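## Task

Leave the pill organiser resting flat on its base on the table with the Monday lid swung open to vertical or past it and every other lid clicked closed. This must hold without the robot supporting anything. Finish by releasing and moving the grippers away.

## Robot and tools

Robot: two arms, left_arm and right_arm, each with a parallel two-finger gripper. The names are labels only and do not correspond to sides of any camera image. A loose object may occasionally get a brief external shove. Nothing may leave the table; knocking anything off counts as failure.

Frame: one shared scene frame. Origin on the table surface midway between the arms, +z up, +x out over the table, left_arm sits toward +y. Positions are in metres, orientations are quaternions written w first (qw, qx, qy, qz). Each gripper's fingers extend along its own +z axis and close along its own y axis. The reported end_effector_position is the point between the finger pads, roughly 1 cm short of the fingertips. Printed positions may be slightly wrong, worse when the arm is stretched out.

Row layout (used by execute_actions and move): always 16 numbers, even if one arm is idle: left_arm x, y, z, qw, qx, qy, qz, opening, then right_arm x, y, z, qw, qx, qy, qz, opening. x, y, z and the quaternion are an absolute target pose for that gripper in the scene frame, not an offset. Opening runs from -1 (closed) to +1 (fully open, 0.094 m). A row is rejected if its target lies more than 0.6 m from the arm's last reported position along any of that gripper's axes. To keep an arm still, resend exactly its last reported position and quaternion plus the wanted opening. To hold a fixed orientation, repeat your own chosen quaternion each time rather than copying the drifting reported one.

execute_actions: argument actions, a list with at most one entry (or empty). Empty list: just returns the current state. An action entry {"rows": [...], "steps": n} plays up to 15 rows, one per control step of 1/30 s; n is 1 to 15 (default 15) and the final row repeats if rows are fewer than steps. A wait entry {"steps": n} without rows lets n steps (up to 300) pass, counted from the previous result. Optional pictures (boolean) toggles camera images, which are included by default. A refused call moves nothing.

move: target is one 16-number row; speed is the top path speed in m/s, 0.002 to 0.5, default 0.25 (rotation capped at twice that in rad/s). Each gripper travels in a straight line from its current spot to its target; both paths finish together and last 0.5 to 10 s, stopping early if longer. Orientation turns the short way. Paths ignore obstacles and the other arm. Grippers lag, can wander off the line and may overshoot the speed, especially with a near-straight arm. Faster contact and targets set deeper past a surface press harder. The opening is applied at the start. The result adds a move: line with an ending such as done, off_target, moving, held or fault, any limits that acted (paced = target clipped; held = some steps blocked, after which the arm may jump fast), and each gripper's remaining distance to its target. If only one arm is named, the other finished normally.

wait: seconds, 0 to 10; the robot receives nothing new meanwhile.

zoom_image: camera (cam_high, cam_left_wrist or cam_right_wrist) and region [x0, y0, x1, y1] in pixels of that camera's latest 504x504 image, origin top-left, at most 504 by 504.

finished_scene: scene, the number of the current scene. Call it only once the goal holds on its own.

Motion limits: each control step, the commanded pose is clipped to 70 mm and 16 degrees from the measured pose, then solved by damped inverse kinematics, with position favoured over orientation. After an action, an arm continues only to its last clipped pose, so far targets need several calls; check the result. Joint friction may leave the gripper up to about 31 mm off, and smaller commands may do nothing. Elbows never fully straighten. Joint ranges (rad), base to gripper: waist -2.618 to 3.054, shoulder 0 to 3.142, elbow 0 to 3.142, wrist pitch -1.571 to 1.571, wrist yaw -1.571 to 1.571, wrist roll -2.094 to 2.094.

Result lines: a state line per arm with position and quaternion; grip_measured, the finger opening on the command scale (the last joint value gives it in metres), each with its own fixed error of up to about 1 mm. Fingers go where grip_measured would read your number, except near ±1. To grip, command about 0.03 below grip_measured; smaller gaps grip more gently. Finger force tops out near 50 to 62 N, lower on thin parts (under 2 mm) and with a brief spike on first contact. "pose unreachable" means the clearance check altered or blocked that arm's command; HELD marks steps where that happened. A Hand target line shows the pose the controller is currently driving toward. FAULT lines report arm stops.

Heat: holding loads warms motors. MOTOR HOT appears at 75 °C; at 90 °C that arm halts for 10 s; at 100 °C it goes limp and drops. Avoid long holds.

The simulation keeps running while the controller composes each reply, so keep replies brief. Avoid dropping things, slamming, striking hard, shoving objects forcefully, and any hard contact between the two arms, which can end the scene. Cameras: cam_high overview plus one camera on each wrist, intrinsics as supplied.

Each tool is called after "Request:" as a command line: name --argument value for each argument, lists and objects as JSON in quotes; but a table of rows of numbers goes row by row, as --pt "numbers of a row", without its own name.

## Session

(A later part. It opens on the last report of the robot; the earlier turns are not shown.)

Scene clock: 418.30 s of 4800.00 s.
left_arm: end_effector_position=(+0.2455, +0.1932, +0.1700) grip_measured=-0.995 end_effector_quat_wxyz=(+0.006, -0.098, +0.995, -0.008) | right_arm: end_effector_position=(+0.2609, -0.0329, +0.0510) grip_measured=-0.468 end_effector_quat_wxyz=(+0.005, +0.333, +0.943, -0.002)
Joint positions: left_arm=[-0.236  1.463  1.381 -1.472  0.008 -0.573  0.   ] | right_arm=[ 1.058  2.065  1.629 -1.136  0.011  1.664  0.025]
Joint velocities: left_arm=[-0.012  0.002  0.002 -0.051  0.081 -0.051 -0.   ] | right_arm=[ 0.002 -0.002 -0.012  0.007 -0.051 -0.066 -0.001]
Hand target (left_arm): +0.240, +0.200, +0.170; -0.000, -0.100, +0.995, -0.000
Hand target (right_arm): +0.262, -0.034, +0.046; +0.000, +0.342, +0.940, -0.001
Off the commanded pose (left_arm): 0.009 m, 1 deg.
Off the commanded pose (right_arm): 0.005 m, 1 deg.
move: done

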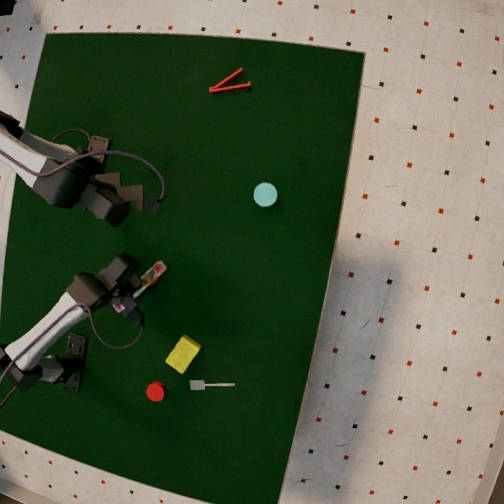

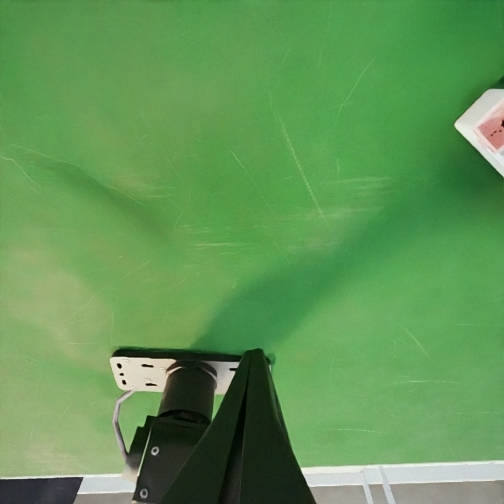

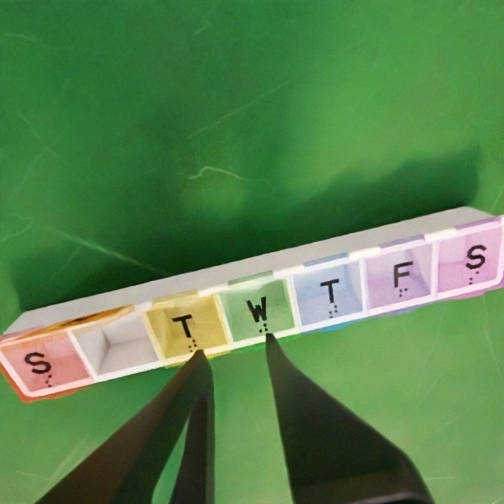

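Request:
move --target '[0.24,0.20,0.17,0,-0.1,0.995,0,-1.0,0.262,-0.034,-0.015,0,0.342,0.940,0,-0.47]' --speed 0.03

Request:
move --target '[0.24,0.20,0.17,0,-0.1,0.995,0,-1.0,0.262,-0.034,0.066,0,0.342,0.940,0,-0.47]' --speed 0.06

Scene clock: 426.77 s of 4800.00 s.
left_arm: end_effector_position=(+0.2455, +0.1932, +0.1700) grip_measured=-0.995 end_effector_quat_wxyz=(+0.006, -0.098, +0.995, -0.008) | right_arm: end_effector_position=(+0.2607, -0.0331, +0.0406) grip_measured=-0.469 end_effector_quat_wxyz=(+0.010, +0.334, +0.942, +0.019)
Joint positions: left_arm=[-0.236  1.463  1.381 -1.472  0.008 -0.573  0.   ] | right_arm=[ 1.058  2.033  1.538 -1.034  0.01   1.665  0.025]
Joint velocities: left_arm=[-0.017 -0.002 -0.002 -0.007 -0.022 -0.007  0.   ] | right_arm=[-0.012  0.002  0.012  0.11  -0.007 -0.11  -0.001]
Hand target (left_arm): +0.240, +0.200, +0.170; -0.000, -0.100, +0.995, -0.000
Hand target (right_arm): +0.259, -0.038, -0.010; -0.000, +0.342, +0.940, -0.003
Off the commanded pose (left_arm): 0.009 m, 1 deg.
Off the commanded pose (right_arm): 0.056 m, 3 deg.
After step 90, 3.03 s passed at rest.
move: off_target (right_arm)

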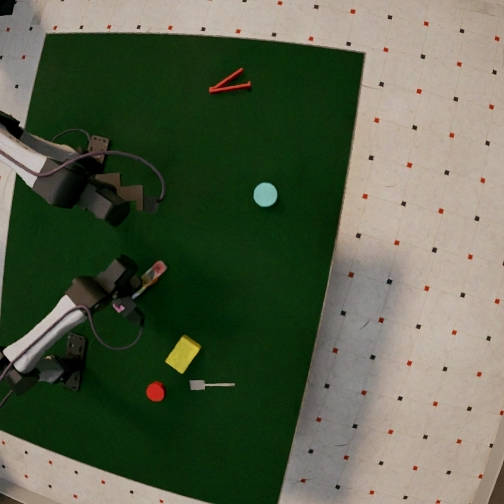

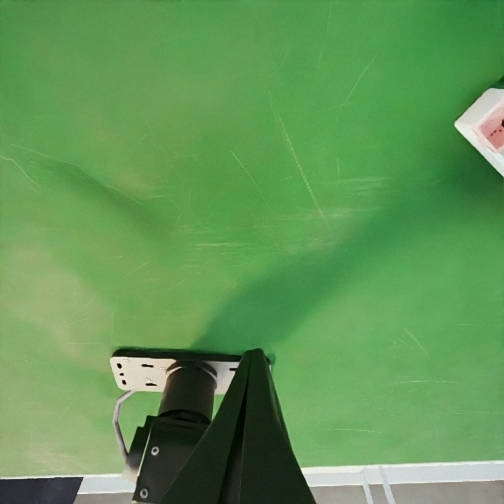

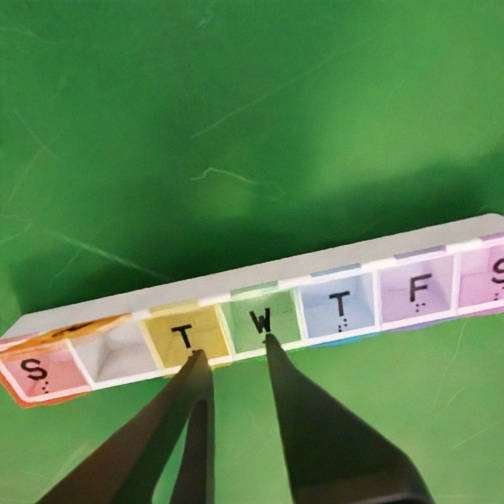

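Scene clock: 427.77 s of 4800.00 s.
left_arm: end_effector_position=(+0.2455, +0.1932, +0.1700) grip_measured=-0.995 end_effector_quat_wxyz=(+0.006, -0.098, +0.995, -0.008) | right_arm: end_effector_position=(+0.2595, -0.0350, +0.0646) grip_measured=-0.469 end_effector_quat_wxyz=(+0.006, +0.334, +0.943, +0.002)
Joint positions: left_arm=[-0.236  1.463  1.381 -1.472  0.008 -0.573  0.   ] | right_arm=[ 1.058  2.038  1.644 -1.17   0.01   1.665  0.025]
Joint velocities: left_arm=[ 0.002 -0.022  0.012 -0.037 -0.022 -0.051 -0.   ] | right_arm=[ 0.002 -0.007 -0.007 -0.007  0.037  0.022 -0.001]
Hand target (left_arm): +0.240, +0.200, +0.170; -0.000, -0.100, +0.995, -0.000
Hand target (right_arm): +0.262, -0.035, +0.066; +0.000, +0.342, +0.940, -0.000
Off the commanded pose (left_arm): 0.009 m, 1 deg.
Off the commanded pose (right_arm): 0.003 m, 1 deg.
move: done

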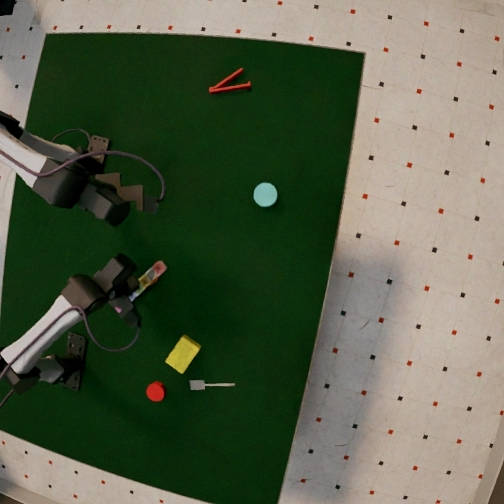

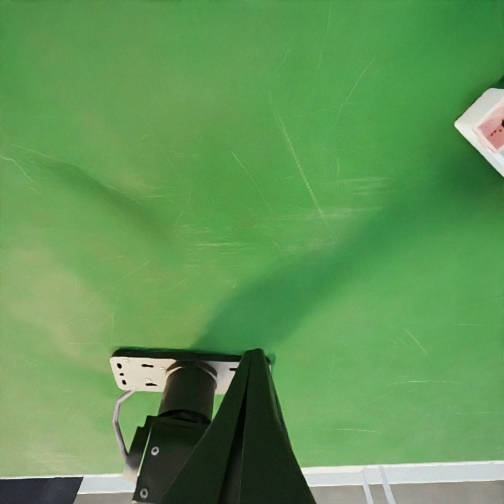

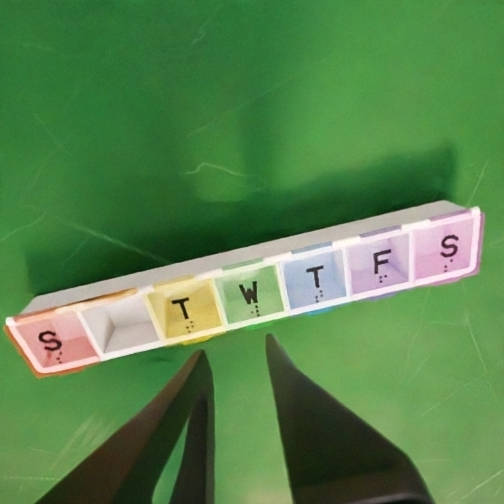

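Request:
move --target '[0.24,0.20,0.17,0,-0.1,0.995,0,-1.0,0.223,-0.080,0.064,0,0.342,0.940,0,-0.47]' --speed 0.08

Request:
move --target '[0.24,0.20,0.17,0,-0.1,0.995,0,-1.0,0.223,-0.080,0.045,0,0.342,0.940,0,-0.47]' --speed 0.04

Scene clock: 435.03 s of 4800.00 s.
left_arm: end_effector_position=(+0.2455, +0.1932, +0.1700) grip_measured=-0.995 end_effector_quat_wxyz=(+0.006, -0.098, +0.995, -0.008) | right_arm: end_effector_position=(+0.2267, -0.0839, +0.0623) grip_measured=-0.469 end_effector_quat_wxyz=(+0.001, +0.342, +0.939, -0.013)
Joint positions: left_arm=[-0.236  1.463  1.381 -1.472  0.008 -0.573  0.   ] | right_arm=[ 1.058  1.846  1.367 -1.117  0.009  1.684  0.025]
Joint velocities: left_arm=[ 0.012  0.012  0.017 -0.007 -0.037 -0.007  0.   ] | right_arm=[ 0.007 -0.012 -0.007  0.037 -0.066 -0.051  0.001]
Hand target (left_arm): +0.240, +0.200, +0.170; -0.000, -0.100, +0.995, -0.000
Hand target (right_arm): +0.223, -0.079, +0.063; -0.000, +0.342, +0.940, -0.000
Off the commanded pose (left_arm): 0.009 m, 1 deg.
Off the commanded pose (right_arm): 0.006 m, 1 deg.
After step 90, 3.27 s passed at rest.
move: done

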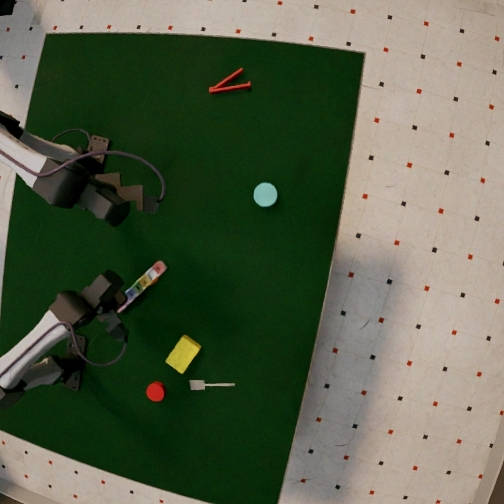

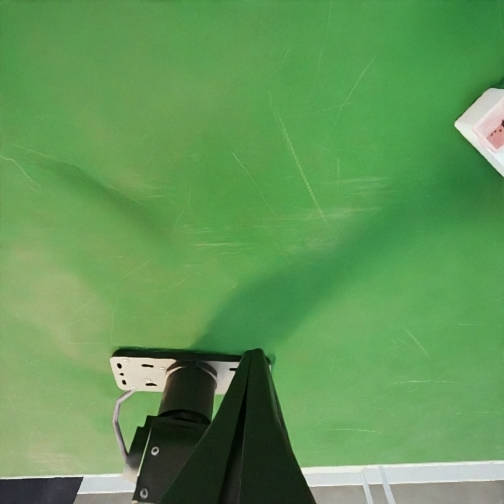

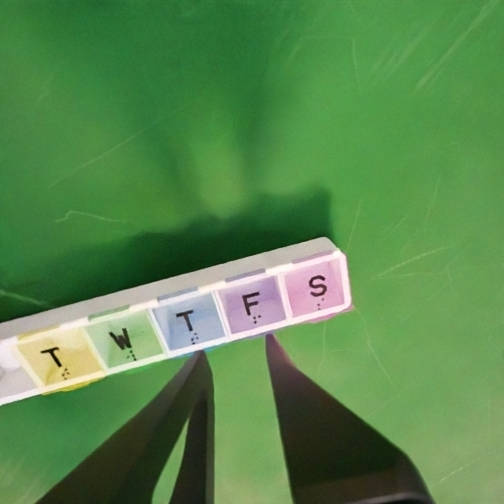

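Scene clock: 435.93 s of 4800.00 s.
left_arm: end_effector_position=(+0.2455, +0.1932, +0.1700) grip_measured=-0.995 end_effector_quat_wxyz=(+0.006, -0.098, +0.995, -0.008) | right_arm: end_effector_position=(+0.2277, -0.0823, +0.0495) grip_measured=-0.469 end_effector_quat_wxyz=(+0.004, +0.343, +0.939, -0.002)
Joint positions: left_arm=[-0.236  1.463  1.381 -1.472  0.008 -0.573  0.   ] | right_arm=[ 1.058  1.846  1.315 -1.043  0.008  1.684  0.025]
Joint velocities: left_arm=[ 0.007 -0.022  0.017  0.007 -0.022 -0.037 -0.001] | right_arm=[-0.002  0.002 -0.002 -0.022 -0.022 -0.022 -0.001]
Hand target (left_arm): +0.240, +0.200, +0.170; -0.000, -0.100, +0.995, -0.000
Hand target (right_arm): +0.223, -0.080, +0.045; -0.000, +0.342, +0.940, -0.000
Off the commanded pose (left_arm): 0.009 m, 1 deg.
Off the commanded pose (right_arm): 0.007 m, 1 deg.
move: done

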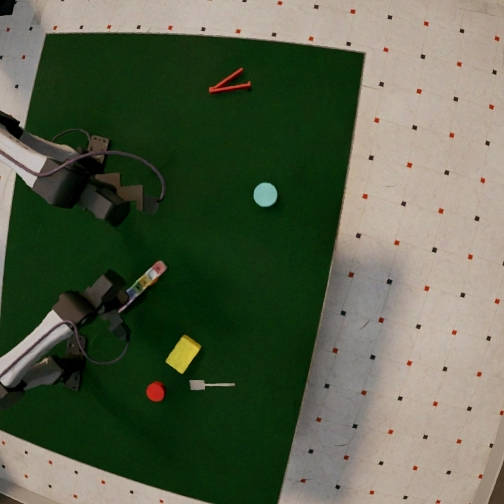

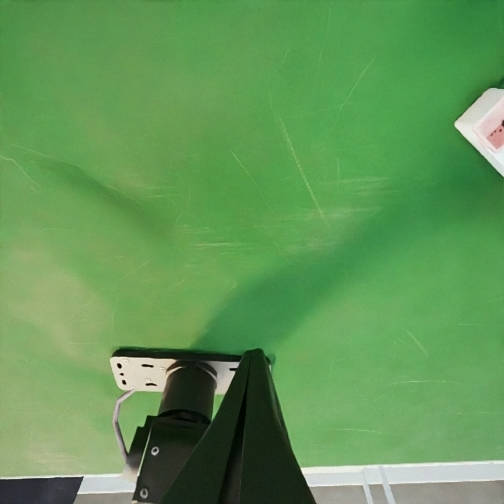

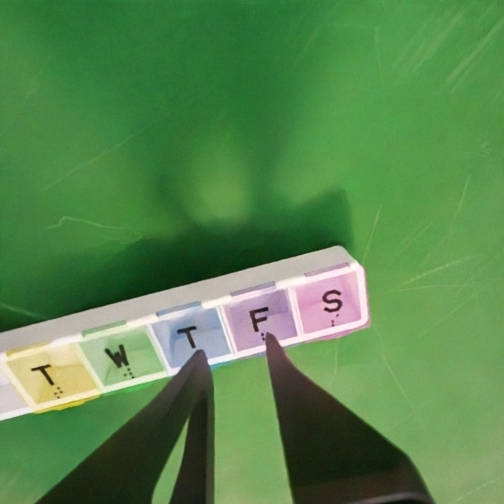

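Request:
move --target '[0.24,0.20,0.17,0,-0.1,0.995,0,-1.0,0.216,-0.075,0.052,0,0.342,0.940,0,-0.47]' --speed 0.03

Scene clock: 442.10 s of 4800.00 s.
left_arm: end_effector_position=(+0.2454, +0.1932, +0.1700) grip_measured=-0.995 end_effector_quat_wxyz=(+0.006, -0.098, +0.995, -0.007) | right_arm: end_effector_position=(+0.2196, -0.0766, +0.0495) grip_measured=-0.469 end_effector_quat_wxyz=(+0.003, +0.340, +0.940, -0.001)
Joint positions: left_arm=[-0.236  1.463  1.381 -1.472  0.008 -0.573  0.   ] | right_arm=[ 1.087  1.846  1.315 -1.041  0.007  1.708  0.025]
Joint velocities: left_arm=[-0.017  0.012  0.007  0.007 -0.007 -0.007  0.   ] | right_arm=[-0.007 -0.012  0.002 -0.007  0.037 -0.037  0.   ]
Hand target (left_arm): +0.240, +0.200, +0.170; -0.000, -0.100, +0.995, -0.000
Hand target (right_arm): +0.216, -0.075, +0.052; -0.001, +0.342, +0.940, +0.000
Off the commanded pose (left_arm): 0.009 m, 1 deg.
Off the commanded pose (right_arm): 0.005 m, 0 deg.
After step 90, 2.43 s passed at rest.
move: done

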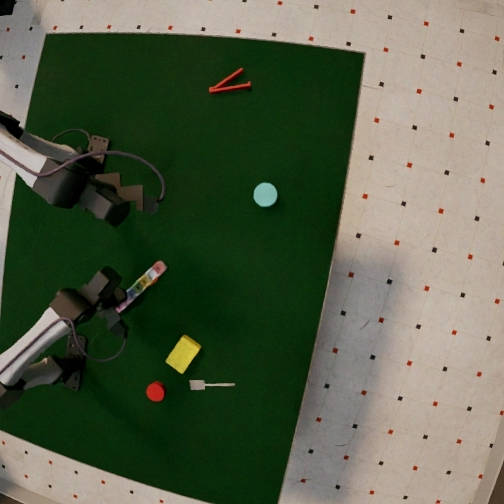

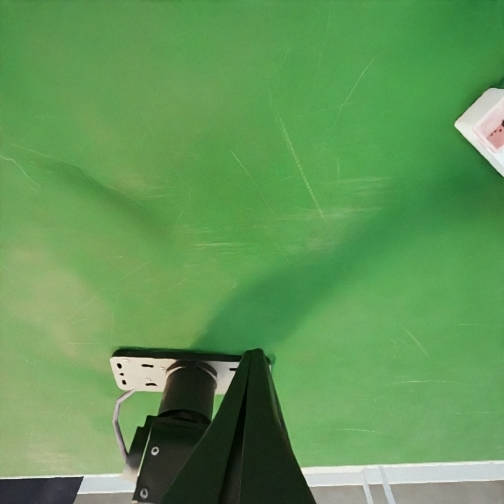

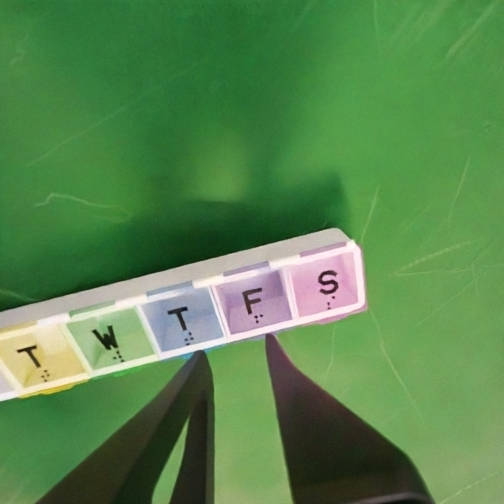

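Request:
move --target '[0.24,0.20,0.17,0,-0.1,0.995,0,-1.0,0.221,-0.076,-0.015,0,0.342,0.940,0,-0.47]' --speed 0.03

Scene clock: 449.67 s of 4800.00 s.
left_arm: end_effector_position=(+0.2454, +0.1932, +0.1700) grip_measured=-0.995 end_effector_quat_wxyz=(+0.006, -0.098, +0.995, -0.007) | right_arm: end_effector_position=(+0.2198, -0.0764, +0.0393) grip_measured=-0.470 end_effector_quat_wxyz=(+0.007, +0.341, +0.940, +0.015)
Joint positions: left_arm=[-0.236  1.463  1.381 -1.472  0.008 -0.573  0.   ] | right_arm=[ 1.087  1.83   1.252 -0.961  0.007  1.71   0.025]
Joint velocities: left_arm=[ 0.007  0.022  0.002 -0.007  0.007 -0.066 -0.   ] | right_arm=[ 0.007 -0.022  0.007 -0.066  0.007  0.037 -0.   ]
Hand target (left_arm): +0.240, +0.200, +0.170; -0.000, -0.100, +0.995, -0.000
Hand target (right_arm): +0.218, -0.081, -0.009; -0.001, +0.342, +0.940, -0.003
Off the commanded pose (left_arm): 0.009 m, 1 deg.
Off the commanded pose (right_arm): 0.054 m, 2 deg.
After step 90, 2.20 s passed at rest.
move: off_target (right_arm)

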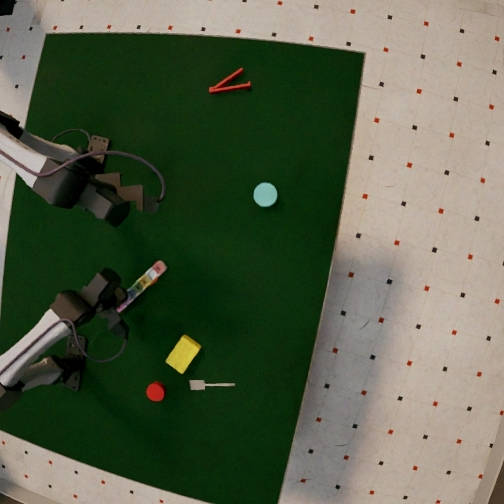

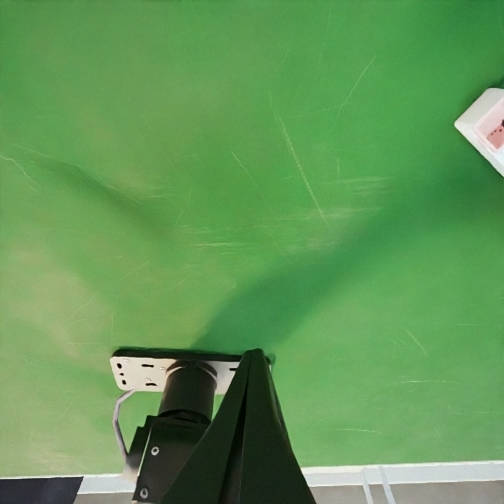

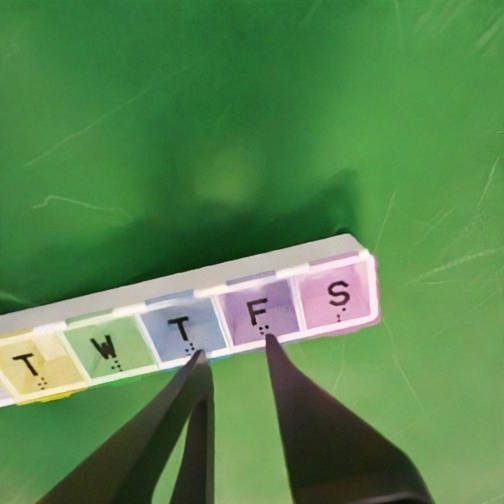

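Request:
move --target '[0.24,0.20,0.17,0,-0.1,0.995,0,-1.0,0.220,-0.077,0.064,0,0.342,0.940,0,-0.47]' --speed 0.06

Request:
move --target '[0.24,0.20,0.17,0,-0.1,0.995,0,-1.0,0.199,-0.096,0.056,0,0.342,0.940,0,-0.47]' --speed 0.04

Scene clock: 457.20 s of 4800.00 s.
left_arm: end_effector_position=(+0.2454, +0.1932, +0.1700) grip_measured=-0.995 end_effector_quat_wxyz=(+0.006, -0.098, +0.995, -0.007) | right_arm: end_effector_position=(+0.2180, -0.0792, +0.0600) grip_measured=-0.470 end_effector_quat_wxyz=(+0.004, +0.341, +0.940, -0.001)
Joint positions: left_arm=[-0.236  1.463  1.381 -1.472  0.008 -0.572  0.   ] | right_arm=[ 1.087  1.823  1.33  -1.078  0.007  1.71   0.025]
Joint velocities: left_arm=[-0.012  0.007 -0.002 -0.007 -0.007 -0.066 -0.   ] | right_arm=[-0.002 -0.007 -0.002 -0.007  0.007 -0.051 -0.001]
Hand target (left_arm): +0.240, +0.200, +0.170; -0.000, -0.100, +0.995, -0.000
Hand target (right_arm): +0.220, -0.078, +0.064; +0.000, +0.342, +0.940, +0.000
Off the commanded pose (left_arm): 0.009 m, 1 deg.
Off the commanded pose (right_arm): 0.005 m, 0 deg.
After step 90, 3.57 s passed at rest.
move: done

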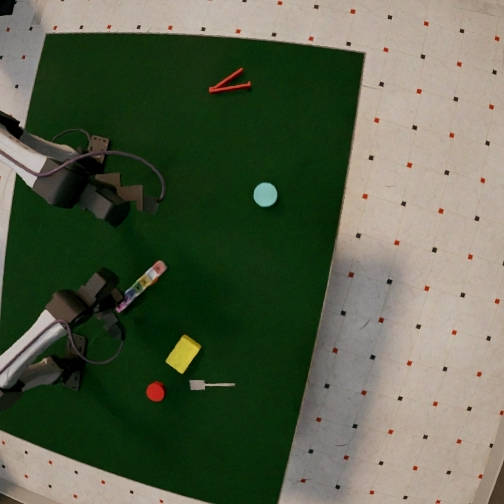

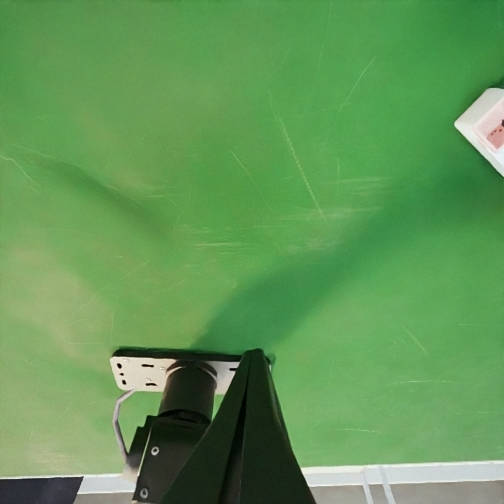

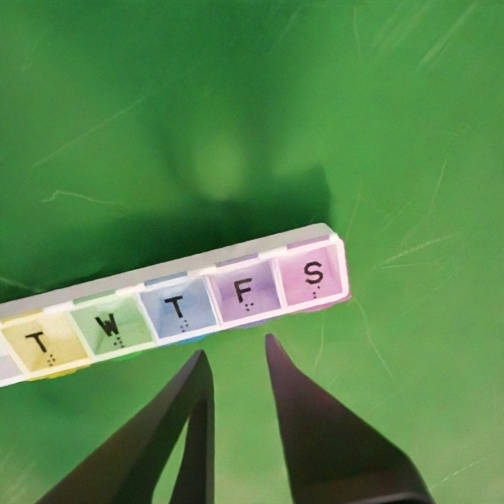

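Scene clock: 458.10 s of 4800.00 s.
left_arm: end_effector_position=(+0.2454, +0.1932, +0.1700) grip_measured=-0.995 end_effector_quat_wxyz=(+0.006, -0.098, +0.995, -0.007) | right_arm: end_effector_position=(+0.2018, -0.0987, +0.0546) grip_measured=-0.470 end_effector_quat_wxyz=(+0.001, +0.341, +0.940, -0.012)
Joint positions: left_arm=[-0.236  1.463  1.381 -1.472  0.008 -0.572  0.   ] | right_arm=[ 1.098  1.757  1.226 -1.062  0.007  1.721  0.025]
Joint velocities: left_arm=[-0.007 -0.017 -0.017  0.022 -0.007  0.007 -0.   ] | right_arm=[-0.012  0.012 -0.007  0.022  0.081  0.022 -0.001]
Hand target (left_arm): +0.240, +0.200, +0.170; -0.000, -0.100, +0.995, -0.000
Hand target (right_arm): +0.199, -0.096, +0.056; -0.001, +0.342, +0.940, -0.000
Off the commanded pose (left_arm): 0.009 m, 1 deg.
Off the commanded pose (right_arm): 0.004 m, 1 deg.
move: done

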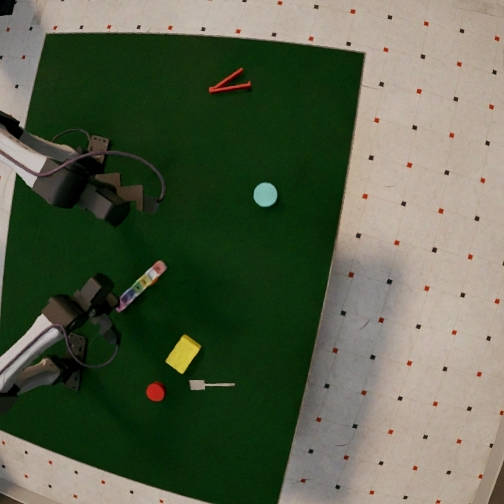

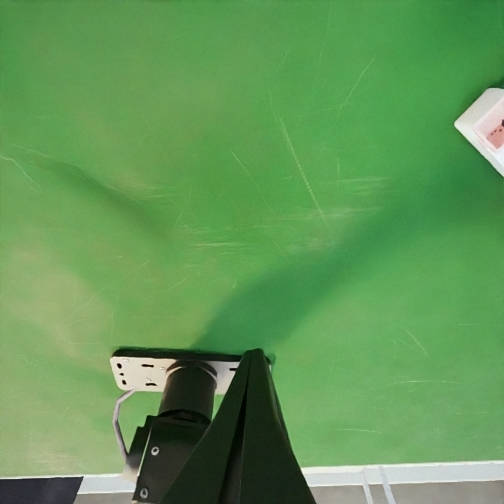

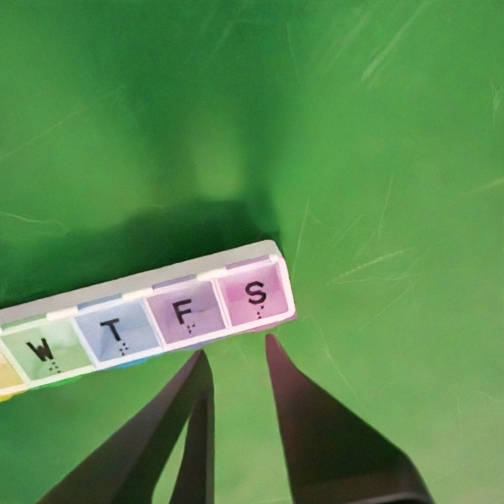

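Request:
move --target '[0.24,0.20,0.17,0,-0.1,0.995,0,-1.0,0.204,-0.094,-0.015,0,0.342,0.940,0,-0.47]' --speed 0.03

Scene clock: 466.20 s of 4800.00 s.
left_arm: end_effector_position=(+0.2454, +0.1932, +0.1700) grip_measured=-0.995 end_effector_quat_wxyz=(+0.006, -0.098, +0.995, -0.007) | right_arm: end_effector_position=(+0.2022, -0.0979, +0.0390) grip_measured=-0.470 end_effector_quat_wxyz=(+0.005, +0.341, +0.940, +0.006)
Joint positions: left_arm=[-0.236  1.463  1.381 -1.472  0.008 -0.572  0.   ] | right_arm=[ 1.098  1.746  1.147 -0.957  0.007  1.722  0.025]
Joint velocities: left_arm=[-0.012  0.012 -0.017  0.022 -0.051 -0.11   0.001] | right_arm=[-0.007 -0.017  0.002  0.11  -0.037  0.007 -0.001]
Hand target (left_arm): +0.240, +0.200, +0.170; -0.000, -0.100, +0.995, -0.000
Hand target (right_arm): +0.201, -0.099, -0.007; -0.001, +0.342, +0.940, -0.004
Off the commanded pose (left_arm): 0.009 m, 1 deg.
Off the commanded pose (right_arm): 0.054 m, 1 deg.
After step 90, 2.53 s passed at rest.
move: off_target (right_arm)

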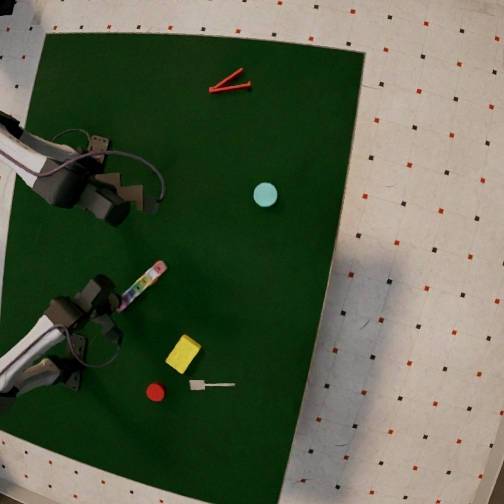

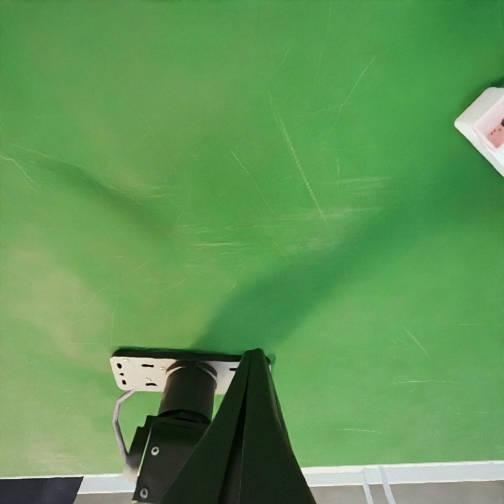

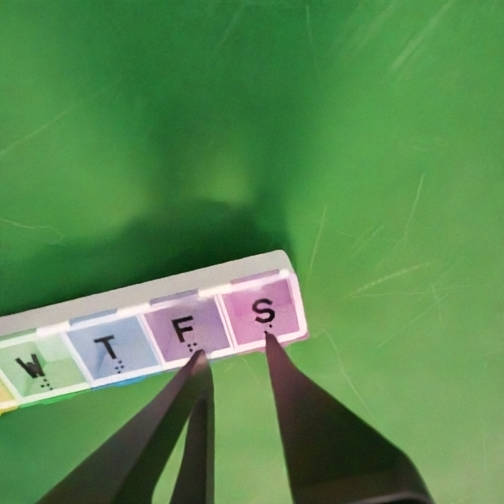

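Request:
move --target '[0.24,0.20,0.17,0,-0.1,0.995,0,-1.0,0.203,-0.097,0.068,0,0.342,0.940,0,-0.47]' --speed 0.06

Request:
move --target '[0.24,0.20,0.17,0,-0.1,0.995,0,-1.0,0.262,-0.028,0.064,0,0.342,0.940,0,-0.47]' --speed 0.08

Request:
move --target '[0.24,0.20,0.17,0,-0.1,0.995,0,-1.0,0.259,-0.031,0.046,0,0.342,0.940,0,-0.47]' --speed 0.04

Scene clock: 476.03 s of 4800.00 s.
left_arm: end_effector_position=(+0.2454, +0.1932, +0.1700) grip_measured=-0.995 end_effector_quat_wxyz=(+0.006, -0.098, +0.995, -0.007) | right_arm: end_effector_position=(+0.2008, -0.1003, +0.0594) grip_measured=-0.470 end_effector_quat_wxyz=(+0.002, +0.341, +0.940, -0.009)
Joint positions: left_arm=[-0.236  1.463  1.381 -1.472  0.008 -0.572  0.   ] | right_arm=[ 1.098  1.74   1.225 -1.072  0.007  1.722  0.025]
Joint velocities: left_arm=[-0.007 -0.002 -0.002  0.022 -0.066 -0.051 -0.   ] | right_arm=[-0.002  0.007 -0.007  0.022  0.066 -0.051  0.001]
Hand target (left_arm): +0.240, +0.200, +0.170; -0.000, -0.100, +0.995, -0.000
Hand target (right_arm): +0.203, -0.098, +0.068; +0.000, +0.342, +0.940, -0.000
Off the commanded pose (left_arm): 0.009 m, 1 deg.
Off the commanded pose (right_arm): 0.009 m, 1 deg.
After step 90, 5.83 s passed at rest.
move: done

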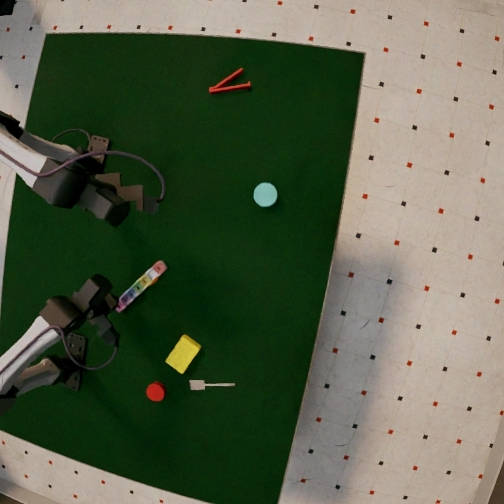

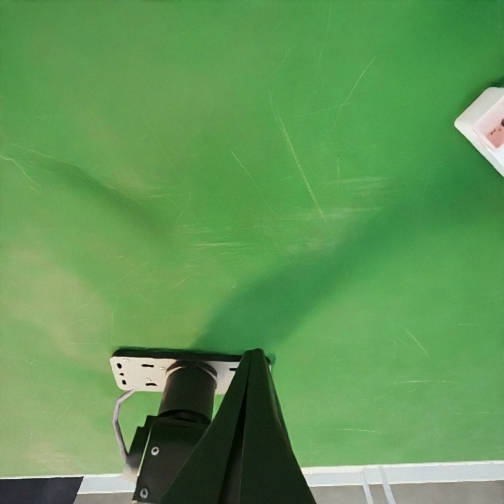

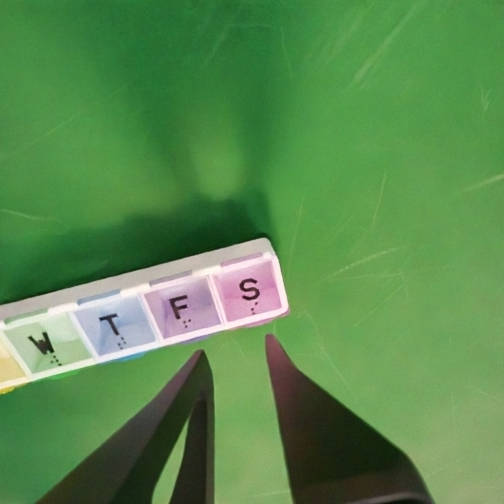

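Scene clock: 477.70 s of 4800.00 s.
left_arm: end_effector_position=(+0.2454, +0.1932, +0.1700) grip_measured=-0.995 end_effector_quat_wxyz=(+0.006, -0.098, +0.995, -0.007) | right_arm: end_effector_position=(+0.2596, -0.0295, +0.0619) grip_measured=-0.470 end_effector_quat_wxyz=(+0.004, +0.343, +0.939, -0.000)
Joint positions: left_arm=[-0.236  1.463  1.381 -1.472  0.008 -0.572  0.   ] | right_arm=[ 1.064  2.063  1.671 -1.177  0.007  1.69   0.025]
Joint velocities: left_arm=[ 0.002  0.007 -0.002  0.007 -0.066 -0.066 -0.001] | right_arm=[ 0.012  0.002  0.002  0.007  0.037 -0.051 -0.001]
Hand target (left_arm): +0.240, +0.200, +0.170; -0.000, -0.100, +0.995, -0.000
Hand target (right_arm): +0.263, -0.029, +0.065; +0.001, +0.342, +0.940, -0.000
Off the commanded pose (left_arm): 0.009 m, 1 deg.
Off the commanded pose (right_arm): 0.004 m, 0 deg.
move: done

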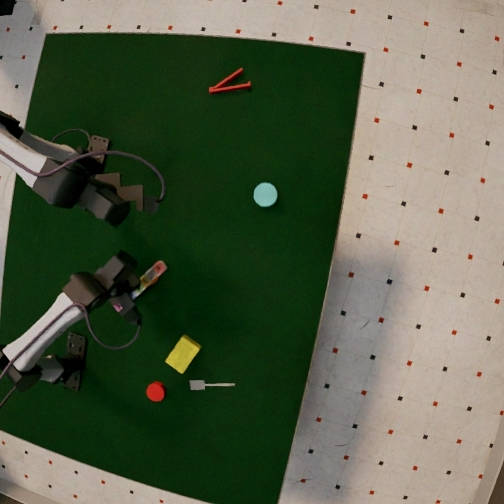

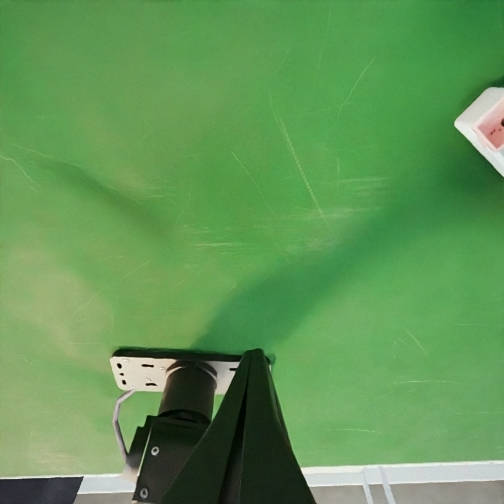

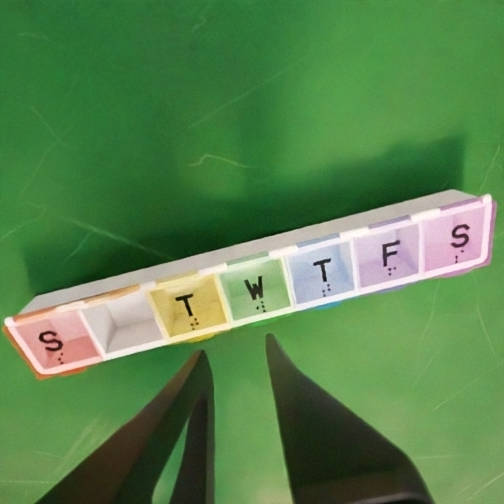

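Scene clock: 478.53 s of 4800.00 s.
left_arm: end_effector_position=(+0.2454, +0.1932, +0.1700) grip_measured=-0.995 end_effector_quat_wxyz=(+0.006, -0.098, +0.995, -0.007) | right_arm: end_effector_position=(+0.2589, -0.0305, +0.0525) grip_measured=-0.470 end_effector_quat_wxyz=(+0.004, +0.343, +0.939, +0.001)
Joint positions: left_arm=[-0.236  1.463  1.381 -1.472  0.008 -0.572  0.   ] | right_arm=[ 1.064  2.063  1.633 -1.137  0.007  1.69   0.025]
Joint velocities: left_arm=[-0.002 -0.012 -0.012 -0.007  0.007  0.007 -0.001] | right_arm=[ 0.017  0.002 -0.007 -0.066  0.022  0.022 -0.001]
Hand target (left_arm): +0.240, +0.200, +0.170; -0.000, -0.100, +0.995, -0.000
Hand target (right_arm): +0.259, -0.031, +0.046; +0.000, +0.342, +0.940, -0.000
Off the commanded pose (left_arm): 0.009 m, 1 deg.
Off the commanded pose (right_arm): 0.007 m, 0 deg.
move: done

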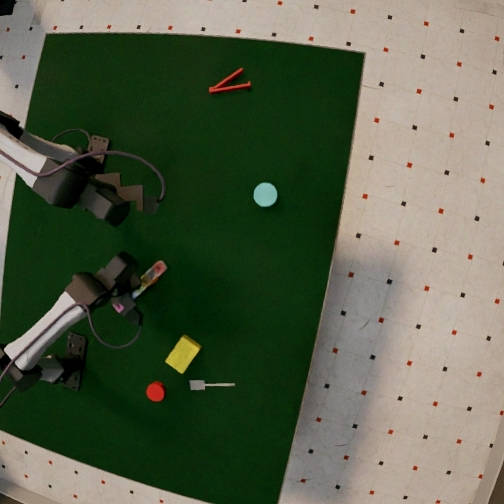

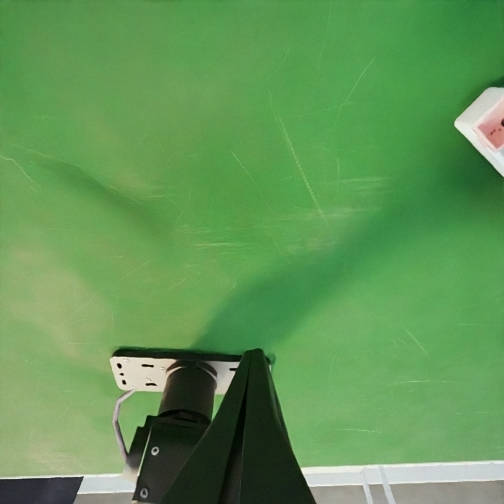

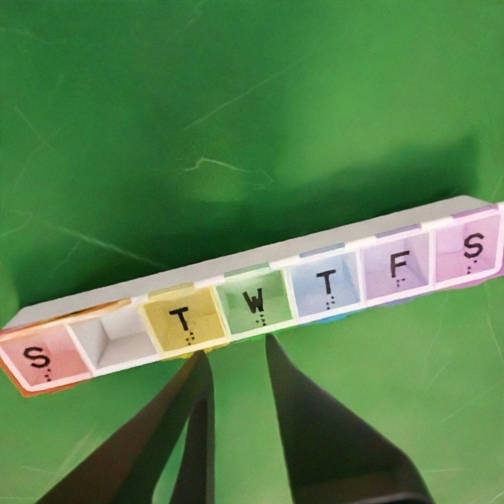

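Request:
move --target '[0.24,0.20,0.17,0,-0.1,0.995,0,-1.0,0.260,-0.030,-0.015,0,0.342,0.940,0,-0.47]' --speed 0.03

Request:
move --target '[0.24,0.20,0.17,0,-0.1,0.995,0,-1.0,0.259,-0.032,0.09,0,0.342,0.940,0,-0.47]' --speed 0.08

Request:
move --target '[0.24,0.20,0.17,0,-0.1,0.995,0,0.0,0.19,-0.20,0.17,0,0.1,0.995,0,0.0]' --speed 0.2

Scene clock: 487.97 s of 4800.00 s.
left_arm: end_effector_position=(+0.2454, +0.1932, +0.1700) grip_measured=-0.995 end_effector_quat_wxyz=(+0.006, -0.098, +0.995, -0.007) | right_arm: end_effector_position=(+0.2593, -0.0300, +0.0406) grip_measured=-0.470 end_effector_quat_wxyz=(+0.008, +0.343, +0.939, +0.019)
Joint positions: left_arm=[-0.236  1.463  1.381 -1.472  0.008 -0.572  0.   ] | right_arm=[ 1.064  2.04   1.549 -1.039  0.007  1.69   0.025]
Joint velocities: left_arm=[-0.012  0.012  0.012 -0.037 -0.022 -0.007  0.   ] | right_arm=[-0.017 -0.017  0.002 -0.066 -0.007  0.022  0.   ]
Hand target (left_arm): +0.240, +0.200, +0.170; -0.000, -0.100, +0.995, -0.000
Hand target (right_arm): +0.257, -0.034, -0.010; -0.000, +0.342, +0.940, -0.003
Off the commanded pose (left_arm): 0.009 m, 1 deg.
Off the commanded pose (right_arm): 0.056 m, 2 deg.
After step 90, 3.97 s passed at rest.
move: off_target (right_arm)

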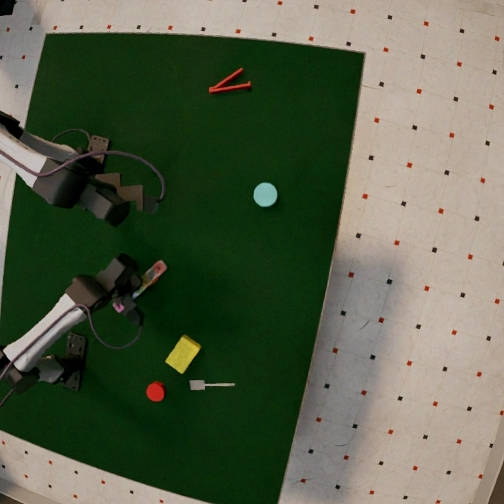

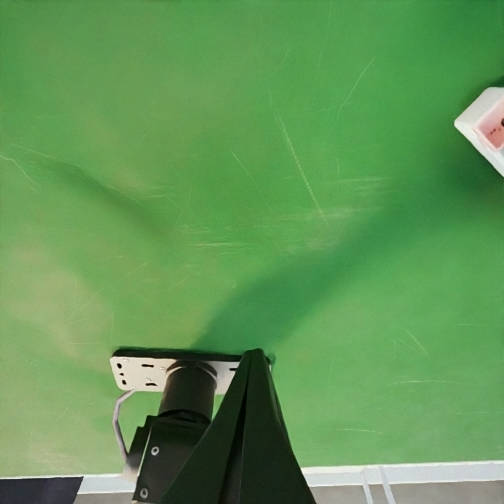

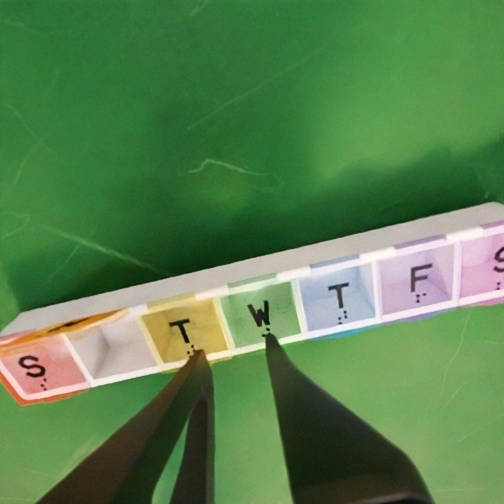

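Scene clock: 489.13 s of 4800.00 s.
left_arm: end_effector_position=(+0.2454, +0.1932, +0.1700) grip_measured=-0.995 end_effector_quat_wxyz=(+0.006, -0.098, +0.995, -0.007) | right_arm: end_effector_position=(+0.2568, -0.0338, +0.0857) grip_measured=-0.470 end_effector_quat_wxyz=(+0.003, +0.343, +0.939, -0.001)
Joint positions: left_arm=[-0.236  1.463  1.381 -1.472  0.008 -0.572  0.   ] | right_arm=[ 1.064  2.034  1.722 -1.26   0.007  1.69   0.025]
Joint velocities: left_arm=[-0.027  0.007 -0.007 -0.11   0.051 -0.007 -0.001] | right_arm=[-0.007  0.007  0.002  0.095  0.007 -0.022  0.   ]
Hand target (left_arm): +0.240, +0.200, +0.170; -0.000, -0.100, +0.995, -0.000
Hand target (right_arm): +0.258, -0.033, +0.090; +0.000, +0.342, +0.940, -0.000
Off the commanded pose (left_arm): 0.009 m, 1 deg.
Off the commanded pose (right_arm): 0.005 m, 0 deg.
move: done

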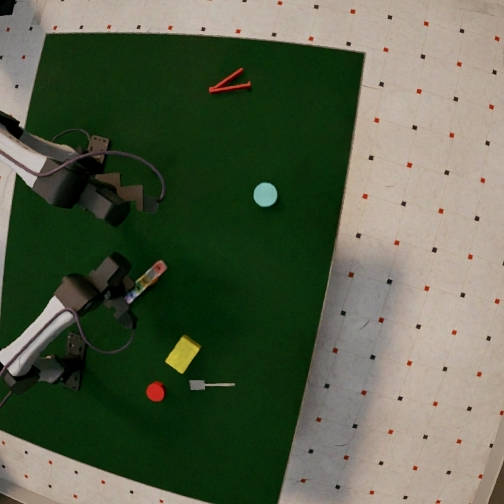

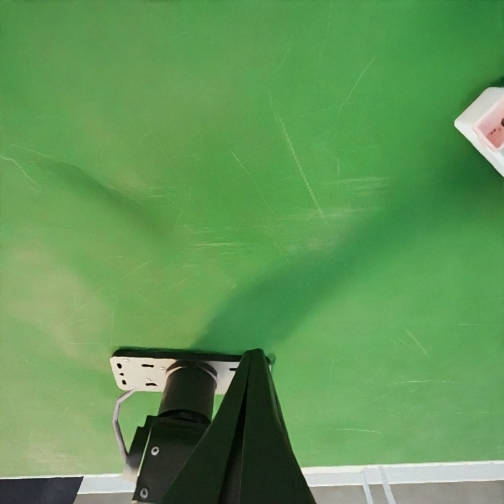

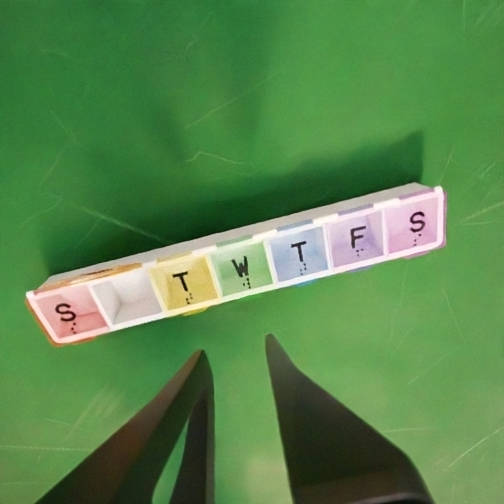

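Scene clock: 490.97 s of 4800.00 s.
left_arm: end_effector_position=(+0.2454, +0.1932, +0.1700) grip_measured=-0.002 end_effector_quat_wxyz=(+0.006, -0.098, +0.995, -0.007) | right_arm: end_effector_position=(+0.1922, -0.1941, +0.1710) grip_measured=-0.002 end_effector_quat_wxyz=(+0.010, +0.102, +0.995, +0.007)
Joint positions: left_arm=[-0.236  1.463  1.381 -1.472  0.008 -0.572  0.047] | right_arm=[ 0.911  1.374  1.311 -1.484  0.007  1.042  0.047]
Joint velocities: left_arm=[-0.002  0.007  0.002 -0.081 -0.037 -0.007 -0.   ] | right_arm=[-0.002 -0.012 -0.022  0.051  0.022 -0.037 -0.   ]
Hand target (left_arm): +0.240, +0.200, +0.170; -0.000, -0.100, +0.995, -0.000
Hand target (right_arm): +0.188, -0.201, +0.168; +0.002, +0.100, +0.995, -0.002
Off the commanded pose (left_arm): 0.009 m, 1 deg.
Off the commanded pose (right_arm): 0.006 m, 1 deg.
move: done

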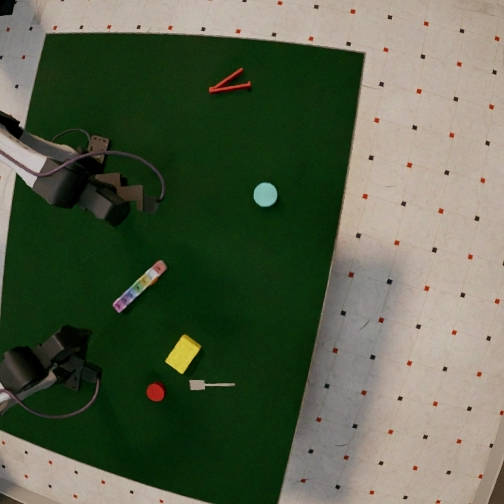

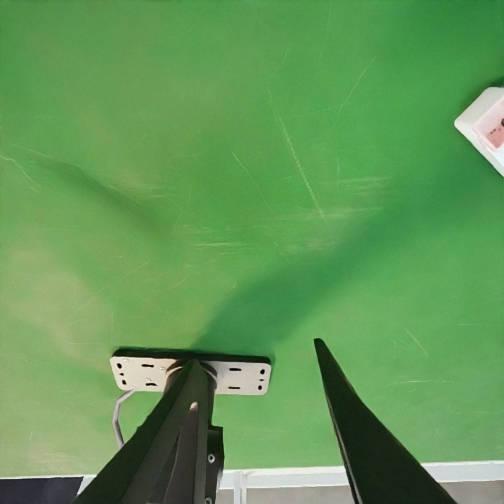

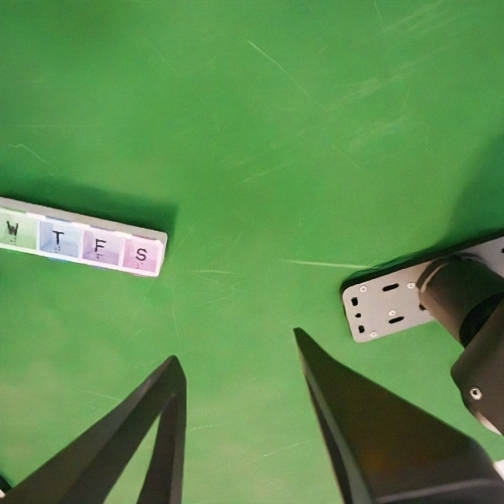

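Confirm the Monday lid is still open.

Request:
zoom_image --camera "cam_high" --region '[100,250,190,320]'

Region (100, 250, 190, 320) of cam_high's 504x504 image, scaled by 5.600, with more detail than that image has.

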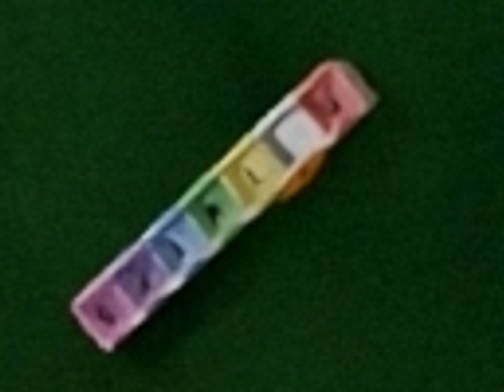

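Request:
finished_scene --scene 2

The scene is finished: the task was done.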